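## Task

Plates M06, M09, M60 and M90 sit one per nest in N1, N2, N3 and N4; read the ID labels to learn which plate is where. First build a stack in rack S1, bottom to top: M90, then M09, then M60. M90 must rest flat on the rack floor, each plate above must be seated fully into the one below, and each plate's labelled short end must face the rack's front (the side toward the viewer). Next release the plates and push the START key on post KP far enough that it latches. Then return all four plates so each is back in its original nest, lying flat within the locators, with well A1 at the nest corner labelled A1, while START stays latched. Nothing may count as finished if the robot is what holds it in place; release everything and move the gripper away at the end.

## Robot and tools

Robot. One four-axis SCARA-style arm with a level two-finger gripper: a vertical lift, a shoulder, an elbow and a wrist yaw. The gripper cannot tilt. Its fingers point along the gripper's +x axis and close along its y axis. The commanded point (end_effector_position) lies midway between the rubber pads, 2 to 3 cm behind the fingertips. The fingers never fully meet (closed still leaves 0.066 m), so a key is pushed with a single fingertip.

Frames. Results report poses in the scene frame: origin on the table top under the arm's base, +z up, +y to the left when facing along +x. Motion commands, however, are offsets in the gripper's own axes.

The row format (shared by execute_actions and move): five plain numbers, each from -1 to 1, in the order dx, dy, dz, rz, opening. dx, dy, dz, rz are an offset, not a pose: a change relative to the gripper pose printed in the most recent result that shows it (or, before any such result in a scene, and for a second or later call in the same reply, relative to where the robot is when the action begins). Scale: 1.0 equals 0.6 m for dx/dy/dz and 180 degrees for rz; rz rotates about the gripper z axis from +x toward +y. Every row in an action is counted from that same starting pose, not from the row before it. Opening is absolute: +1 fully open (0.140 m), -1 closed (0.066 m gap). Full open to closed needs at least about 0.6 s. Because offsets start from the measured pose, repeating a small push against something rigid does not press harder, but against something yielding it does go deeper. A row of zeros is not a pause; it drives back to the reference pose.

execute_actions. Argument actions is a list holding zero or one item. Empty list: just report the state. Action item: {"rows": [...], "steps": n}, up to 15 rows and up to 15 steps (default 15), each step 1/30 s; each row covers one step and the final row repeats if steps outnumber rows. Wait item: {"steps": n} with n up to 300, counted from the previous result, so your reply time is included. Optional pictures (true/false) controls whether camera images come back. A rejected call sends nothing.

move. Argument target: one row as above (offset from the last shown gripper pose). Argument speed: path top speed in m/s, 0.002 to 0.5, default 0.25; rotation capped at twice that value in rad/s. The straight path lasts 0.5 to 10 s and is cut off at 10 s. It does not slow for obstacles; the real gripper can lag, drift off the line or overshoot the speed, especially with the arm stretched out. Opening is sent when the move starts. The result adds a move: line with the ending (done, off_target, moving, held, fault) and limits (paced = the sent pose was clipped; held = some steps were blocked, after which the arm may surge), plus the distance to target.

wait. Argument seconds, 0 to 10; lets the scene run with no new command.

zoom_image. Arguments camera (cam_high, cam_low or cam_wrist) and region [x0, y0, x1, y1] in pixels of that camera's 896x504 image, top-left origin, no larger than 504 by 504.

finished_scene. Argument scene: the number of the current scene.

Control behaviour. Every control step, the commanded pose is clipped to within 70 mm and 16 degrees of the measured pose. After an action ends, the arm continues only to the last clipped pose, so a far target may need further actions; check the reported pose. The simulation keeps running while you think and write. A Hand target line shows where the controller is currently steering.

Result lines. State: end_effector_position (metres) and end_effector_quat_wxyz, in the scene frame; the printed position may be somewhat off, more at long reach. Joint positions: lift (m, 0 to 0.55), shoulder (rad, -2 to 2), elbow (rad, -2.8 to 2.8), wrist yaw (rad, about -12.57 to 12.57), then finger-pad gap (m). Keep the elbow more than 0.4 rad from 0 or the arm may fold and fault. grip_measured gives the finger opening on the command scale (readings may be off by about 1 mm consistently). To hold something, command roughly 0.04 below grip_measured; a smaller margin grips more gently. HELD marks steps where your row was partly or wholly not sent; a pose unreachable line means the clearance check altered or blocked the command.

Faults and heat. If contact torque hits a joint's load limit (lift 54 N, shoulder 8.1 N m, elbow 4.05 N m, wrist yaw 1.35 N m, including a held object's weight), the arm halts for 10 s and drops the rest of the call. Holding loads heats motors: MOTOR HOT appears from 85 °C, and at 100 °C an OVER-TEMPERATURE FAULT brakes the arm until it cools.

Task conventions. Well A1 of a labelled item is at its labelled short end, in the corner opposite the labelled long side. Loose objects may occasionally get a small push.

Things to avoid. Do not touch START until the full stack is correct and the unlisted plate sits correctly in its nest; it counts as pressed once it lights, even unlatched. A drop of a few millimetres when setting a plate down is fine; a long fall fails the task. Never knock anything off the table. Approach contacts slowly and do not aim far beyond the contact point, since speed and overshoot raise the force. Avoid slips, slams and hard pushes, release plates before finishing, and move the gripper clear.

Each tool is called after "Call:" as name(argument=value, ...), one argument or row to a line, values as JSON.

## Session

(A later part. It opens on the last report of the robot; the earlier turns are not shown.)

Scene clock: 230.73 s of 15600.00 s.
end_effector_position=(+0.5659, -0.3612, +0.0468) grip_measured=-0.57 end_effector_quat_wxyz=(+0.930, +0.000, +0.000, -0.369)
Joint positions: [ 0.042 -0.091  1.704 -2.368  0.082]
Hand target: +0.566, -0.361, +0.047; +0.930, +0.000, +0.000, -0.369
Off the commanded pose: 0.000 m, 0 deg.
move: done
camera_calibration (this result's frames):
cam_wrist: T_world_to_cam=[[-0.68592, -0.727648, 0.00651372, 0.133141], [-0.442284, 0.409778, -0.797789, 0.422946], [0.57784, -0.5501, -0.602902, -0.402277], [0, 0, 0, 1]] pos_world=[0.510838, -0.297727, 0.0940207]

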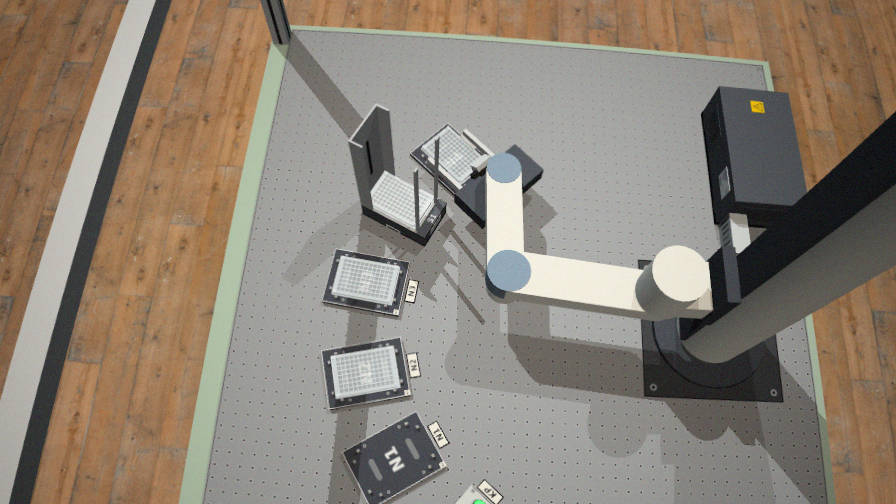

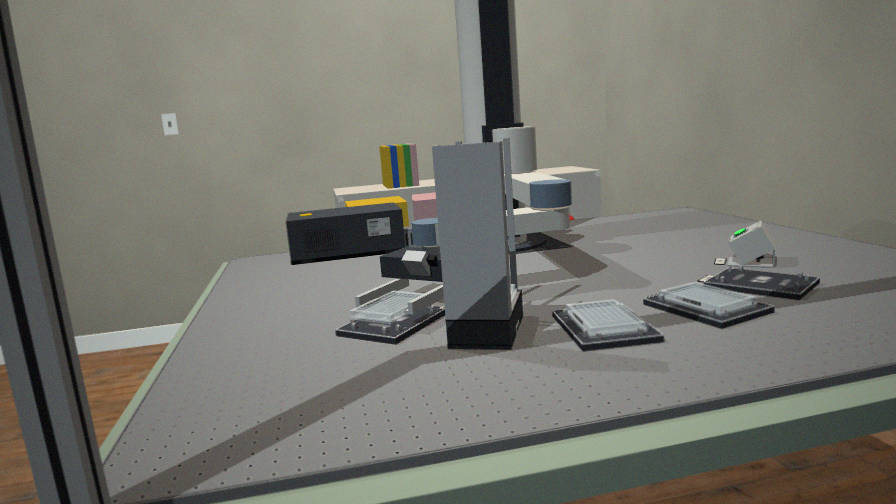

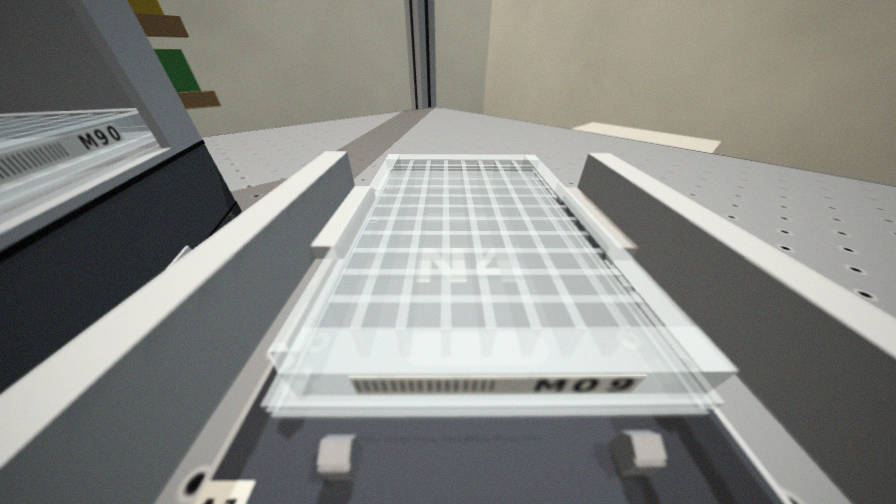

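Call:
move(
  target=[-0.0002,0.0002,-0.022,0,-0.63],
  speed=0.012,
)

Call:
move(
  target=[0,0,0,0,0.2],
)

Call:
move(
  target=[0,0,0.0615,0,0.2],
  speed=0.15,
)

Call:
move(
  target=[-0.2667,0,0,0,0.2],
)

Call:
move(
  target=[-0.0081,0.2074,0,0.0955,0.2],
)

Scene clock: 237.43 s of 15600.00 s.
end_effector_position=(+0.5659, -0.3610, +0.0336) grip_measured=-0.57 end_effector_quat_wxyz=(+0.930, +0.000, +0.000, -0.368)
Joint positions: [ 0.029 -0.091  1.703 -2.367  0.082]
Hand target: +0.566, -0.361, +0.034; +0.930, +0.000, +0.000, -0.369
Off the commanded pose: 0.000 m, 0 deg.
After step 90, 2.37 s passed at rest.
move: done
camera_calibration (this result's frames):
cam_wrist: T_world_to_cam=[[-0.685837, -0.727726, 0.00651372, 0.13326], [-0.44233, 0.409728, -0.797789, 0.412365], [0.577902, -0.550034, -0.602902, -0.41018], [0, 0, 0, 1]] pos_world=[0.51084, -0.297594, 0.0808137]

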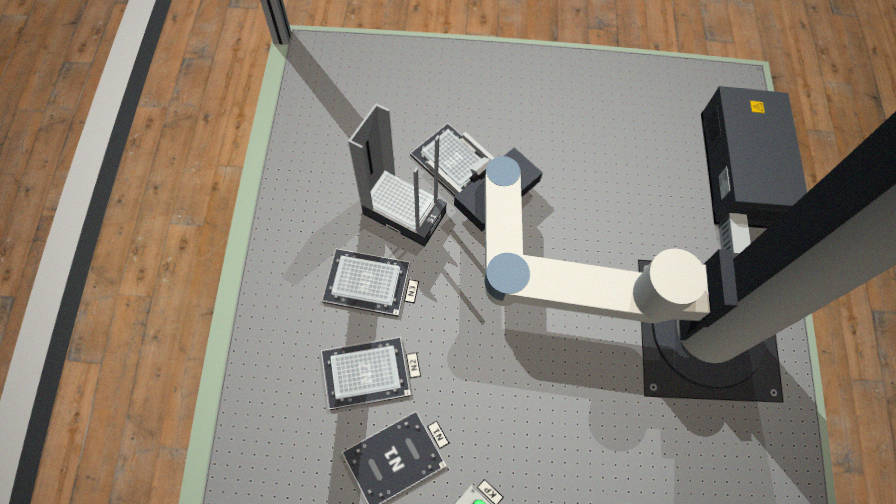

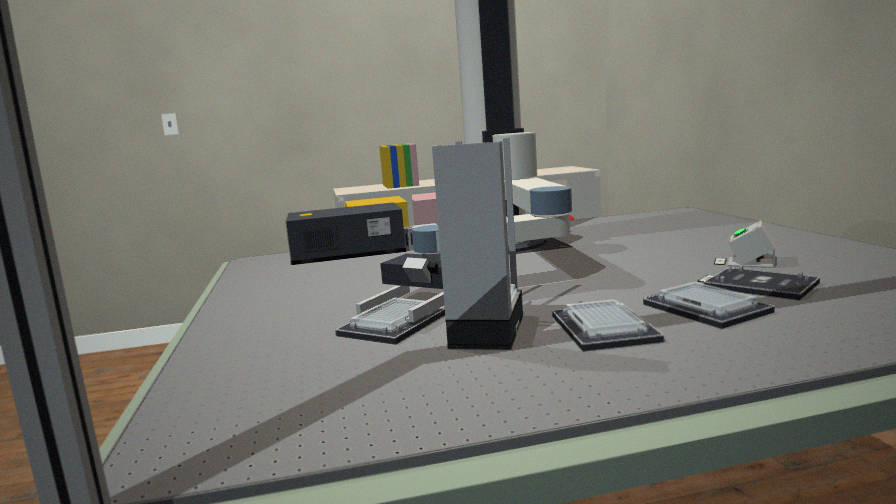

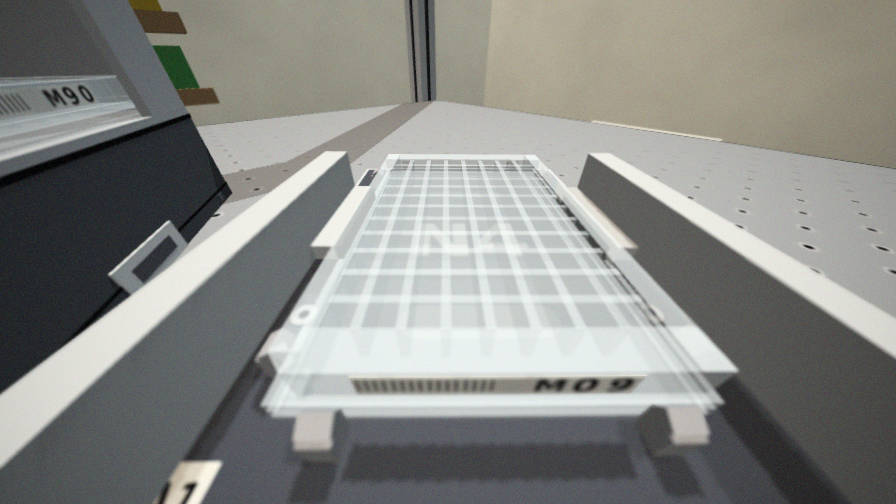

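Scene clock: 237.93 s of 15600.00 s.
end_effector_position=(+0.5659, -0.3610, +0.0336) grip_measured=+0.20 end_effector_quat_wxyz=(+0.930, +0.000, +0.000, -0.368)
Joint positions: [ 0.029 -0.091  1.703 -2.367  0.11 ]
Hand target: +0.566, -0.361, +0.034; +0.930, +0.000, +0.000, -0.368
Off the commanded pose: 0.000 m, 0 deg.
move: done
camera_calibration (this result's frames):
cam_wrist: T_world_to_cam=[[-0.685841, -0.727722, 0.00651372, 0.13326], [-0.442328, 0.409731, -0.797789, 0.412365], [0.5779, -0.550037, -0.602902, -0.410181], [0, 0, 0, 1]] pos_world=[0.51084, -0.297597, 0.0808137]

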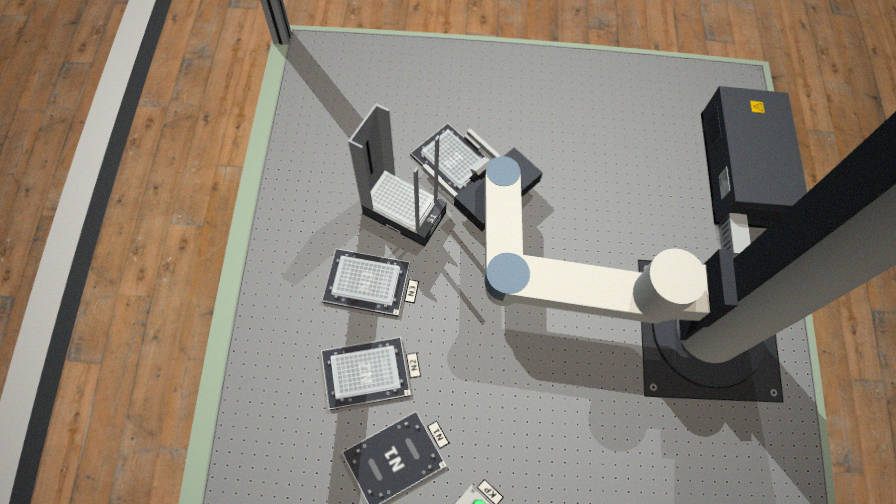

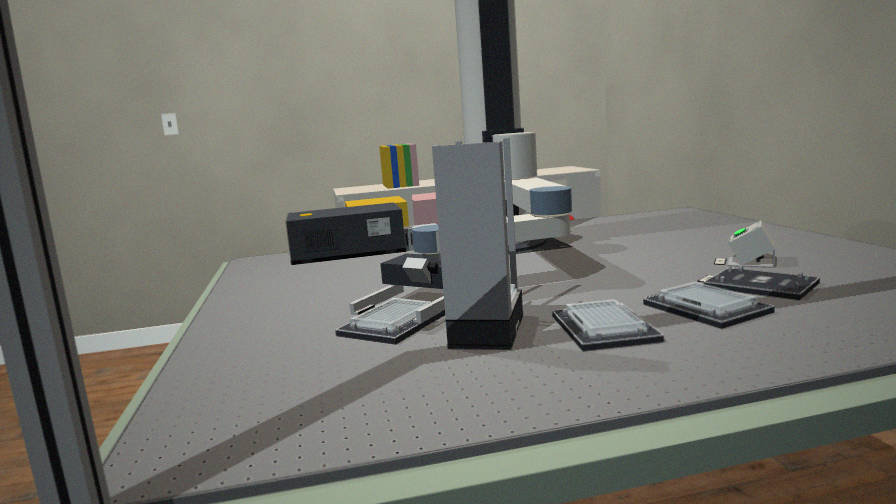

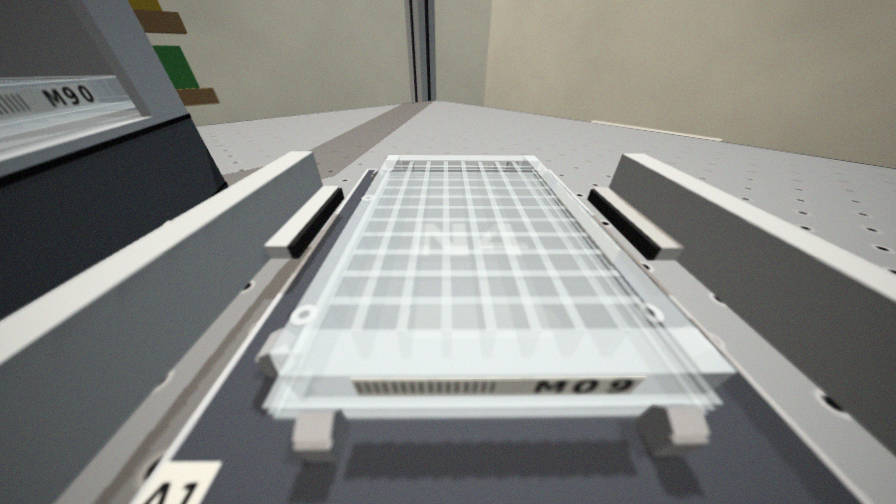

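Scene clock: 238.67 s of 15600.00 s.
end_effector_position=(+0.5659, -0.3610, +0.0706) grip_measured=+0.20 end_effector_quat_wxyz=(+0.930, +0.000, +0.000, -0.368)
Joint positions: [ 0.066 -0.091  1.703 -2.367  0.11 ]
Hand target: +0.566, -0.361, +0.071; +0.930, +0.000, +0.000, -0.368
Off the commanded pose: 0.000 m, 0 deg.
move: done
camera_calibration (this result's frames):
cam_wrist: T_world_to_cam=[[-0.685818, -0.727744, 0.00651372, 0.133009], [-0.442341, 0.409716, -0.797789, 0.441858], [0.577917, -0.550019, -0.602902, -0.387904], [0, 0, 0, 1]] pos_world=[0.510848, -0.297595, 0.117775]

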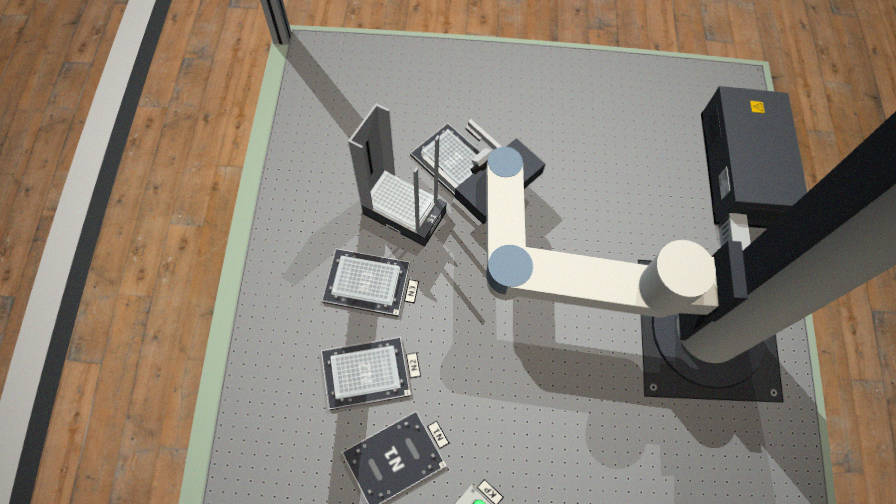

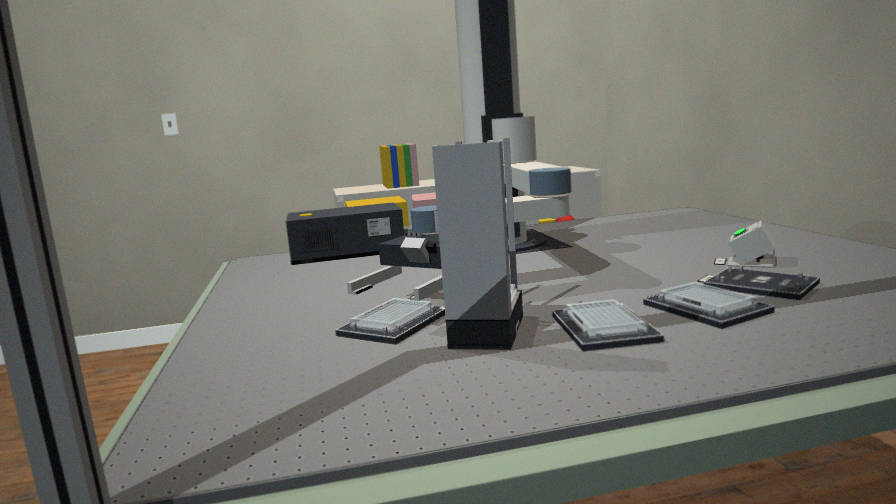

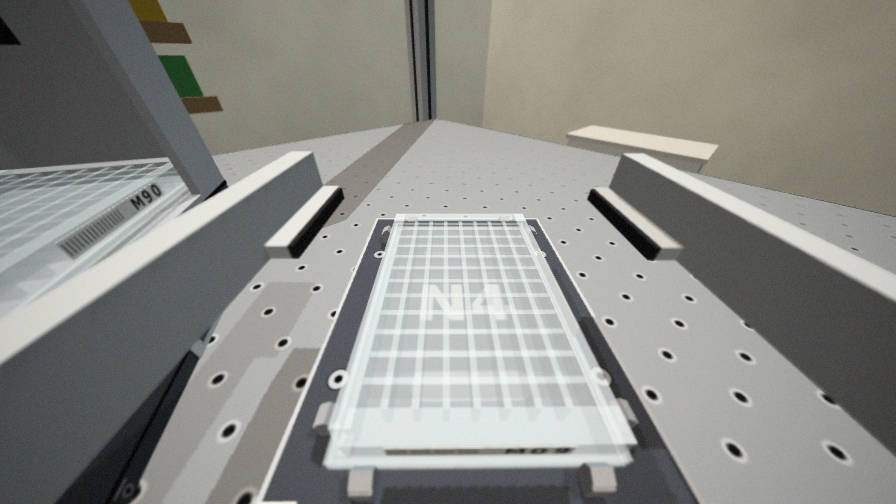

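Scene clock: 239.70 s of 15600.00 s.
end_effector_position=(+0.4493, -0.2514, +0.0706) grip_measured=+0.20 end_effector_quat_wxyz=(+0.930, +0.000, +0.000, -0.369)
Joint positions: [ 0.066  0.225  0.913 -1.893  0.11 ]
Hand target: +0.449, -0.251, +0.071; +0.930, +0.000, +0.000, -0.368
Off the commanded pose: 0.000 m, 0 deg.
move: done
camera_calibration (this result's frames):
cam_wrist: T_world_to_cam=[[-0.68594, -0.727629, 0.00651372, 0.132877], [-0.442272, 0.409791, -0.797789, 0.345339], [0.577825, -0.550116, -0.602902, -0.260217], [0, 0, 0, 1]] pos_world=[0.394239, -0.187981, 0.117756]

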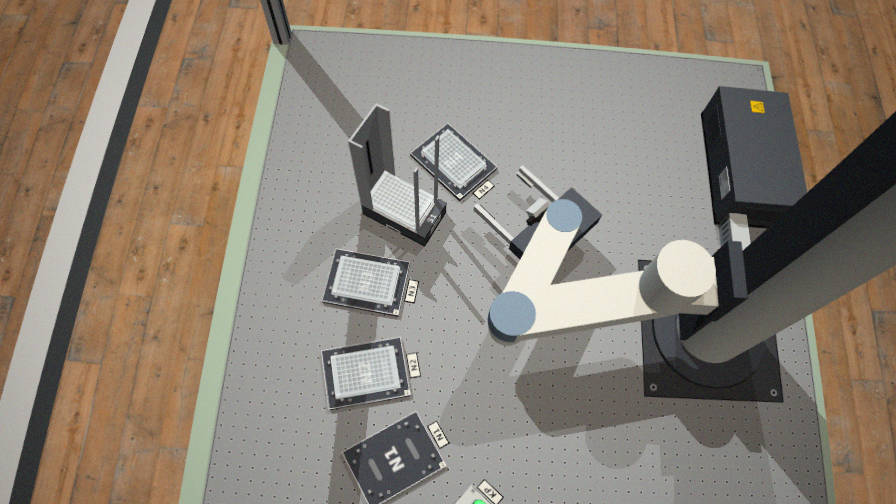

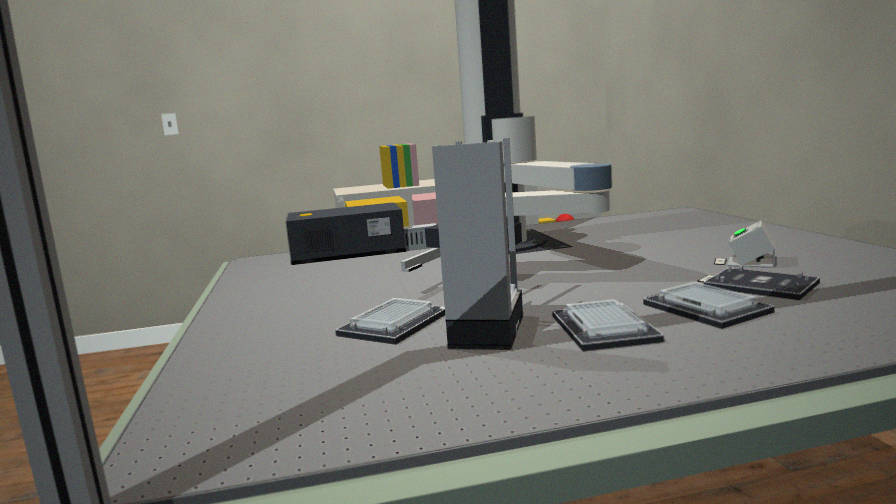

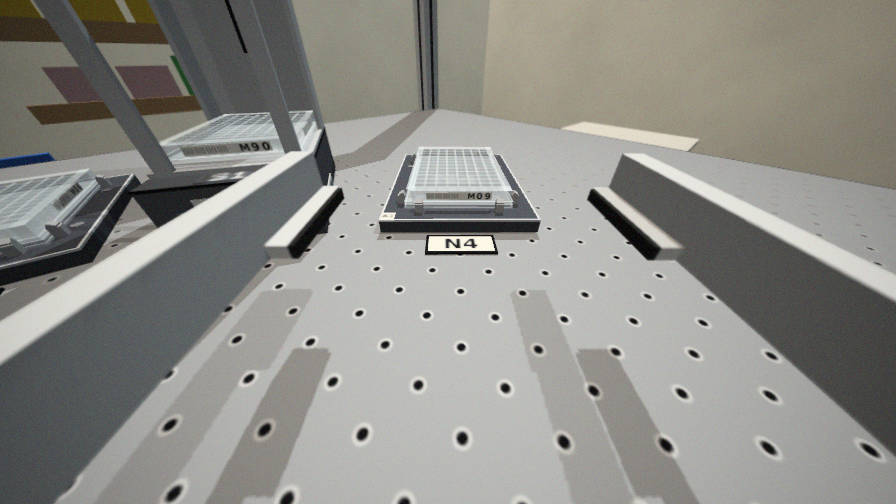

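Scene clock: 240.67 s of 15600.00 s.
end_effector_position=(+0.5311, -0.1573, +0.0706) grip_measured=+0.20 end_effector_quat_wxyz=(+0.974, +0.000, +0.000, -0.225)
Joint positions: [ 0.066  0.54   0.99  -1.984  0.11 ]
Hand target: +0.531, -0.157, +0.071; +0.974, +0.000, +0.000, -0.225
Off the commanded pose: 0.000 m, 0 deg.
move: done
camera_calibration (this result's frames):
cam_wrist: T_world_to_cam=[[-0.439748, -0.898098, 0.00651372, 0.0999125], [-0.543773, 0.260469, -0.797789, 0.373368], [0.714796, -0.354368, -0.602902, -0.297663], [0, 0, 0, 1]] pos_world=[0.459732, -0.113002, 0.117756]

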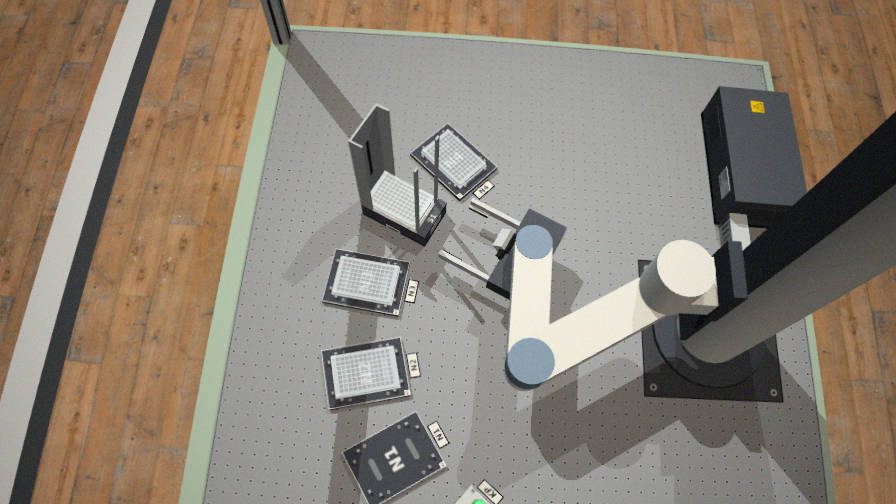

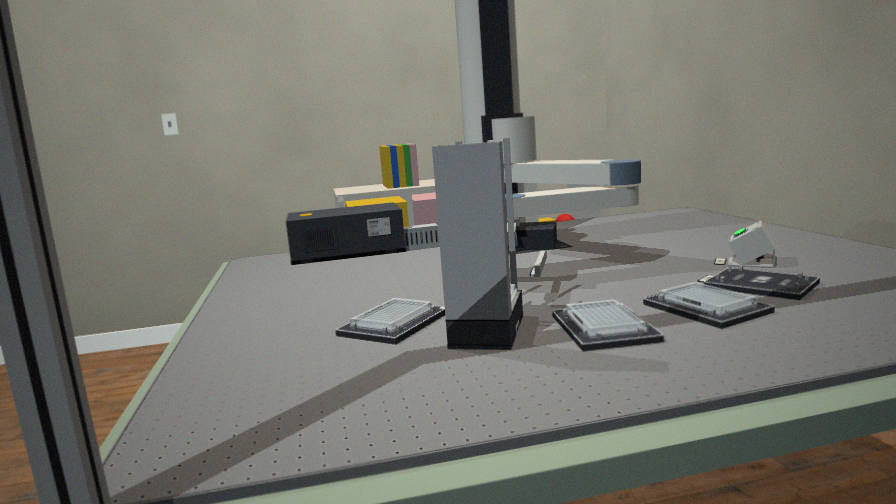

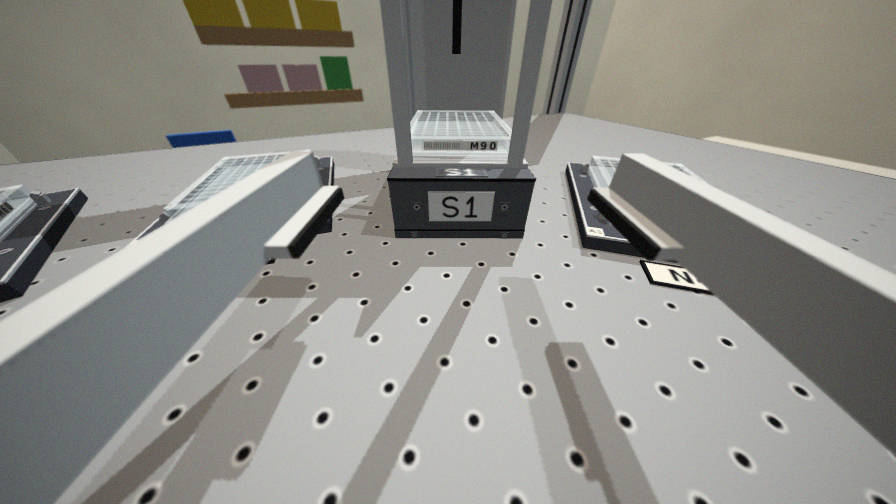

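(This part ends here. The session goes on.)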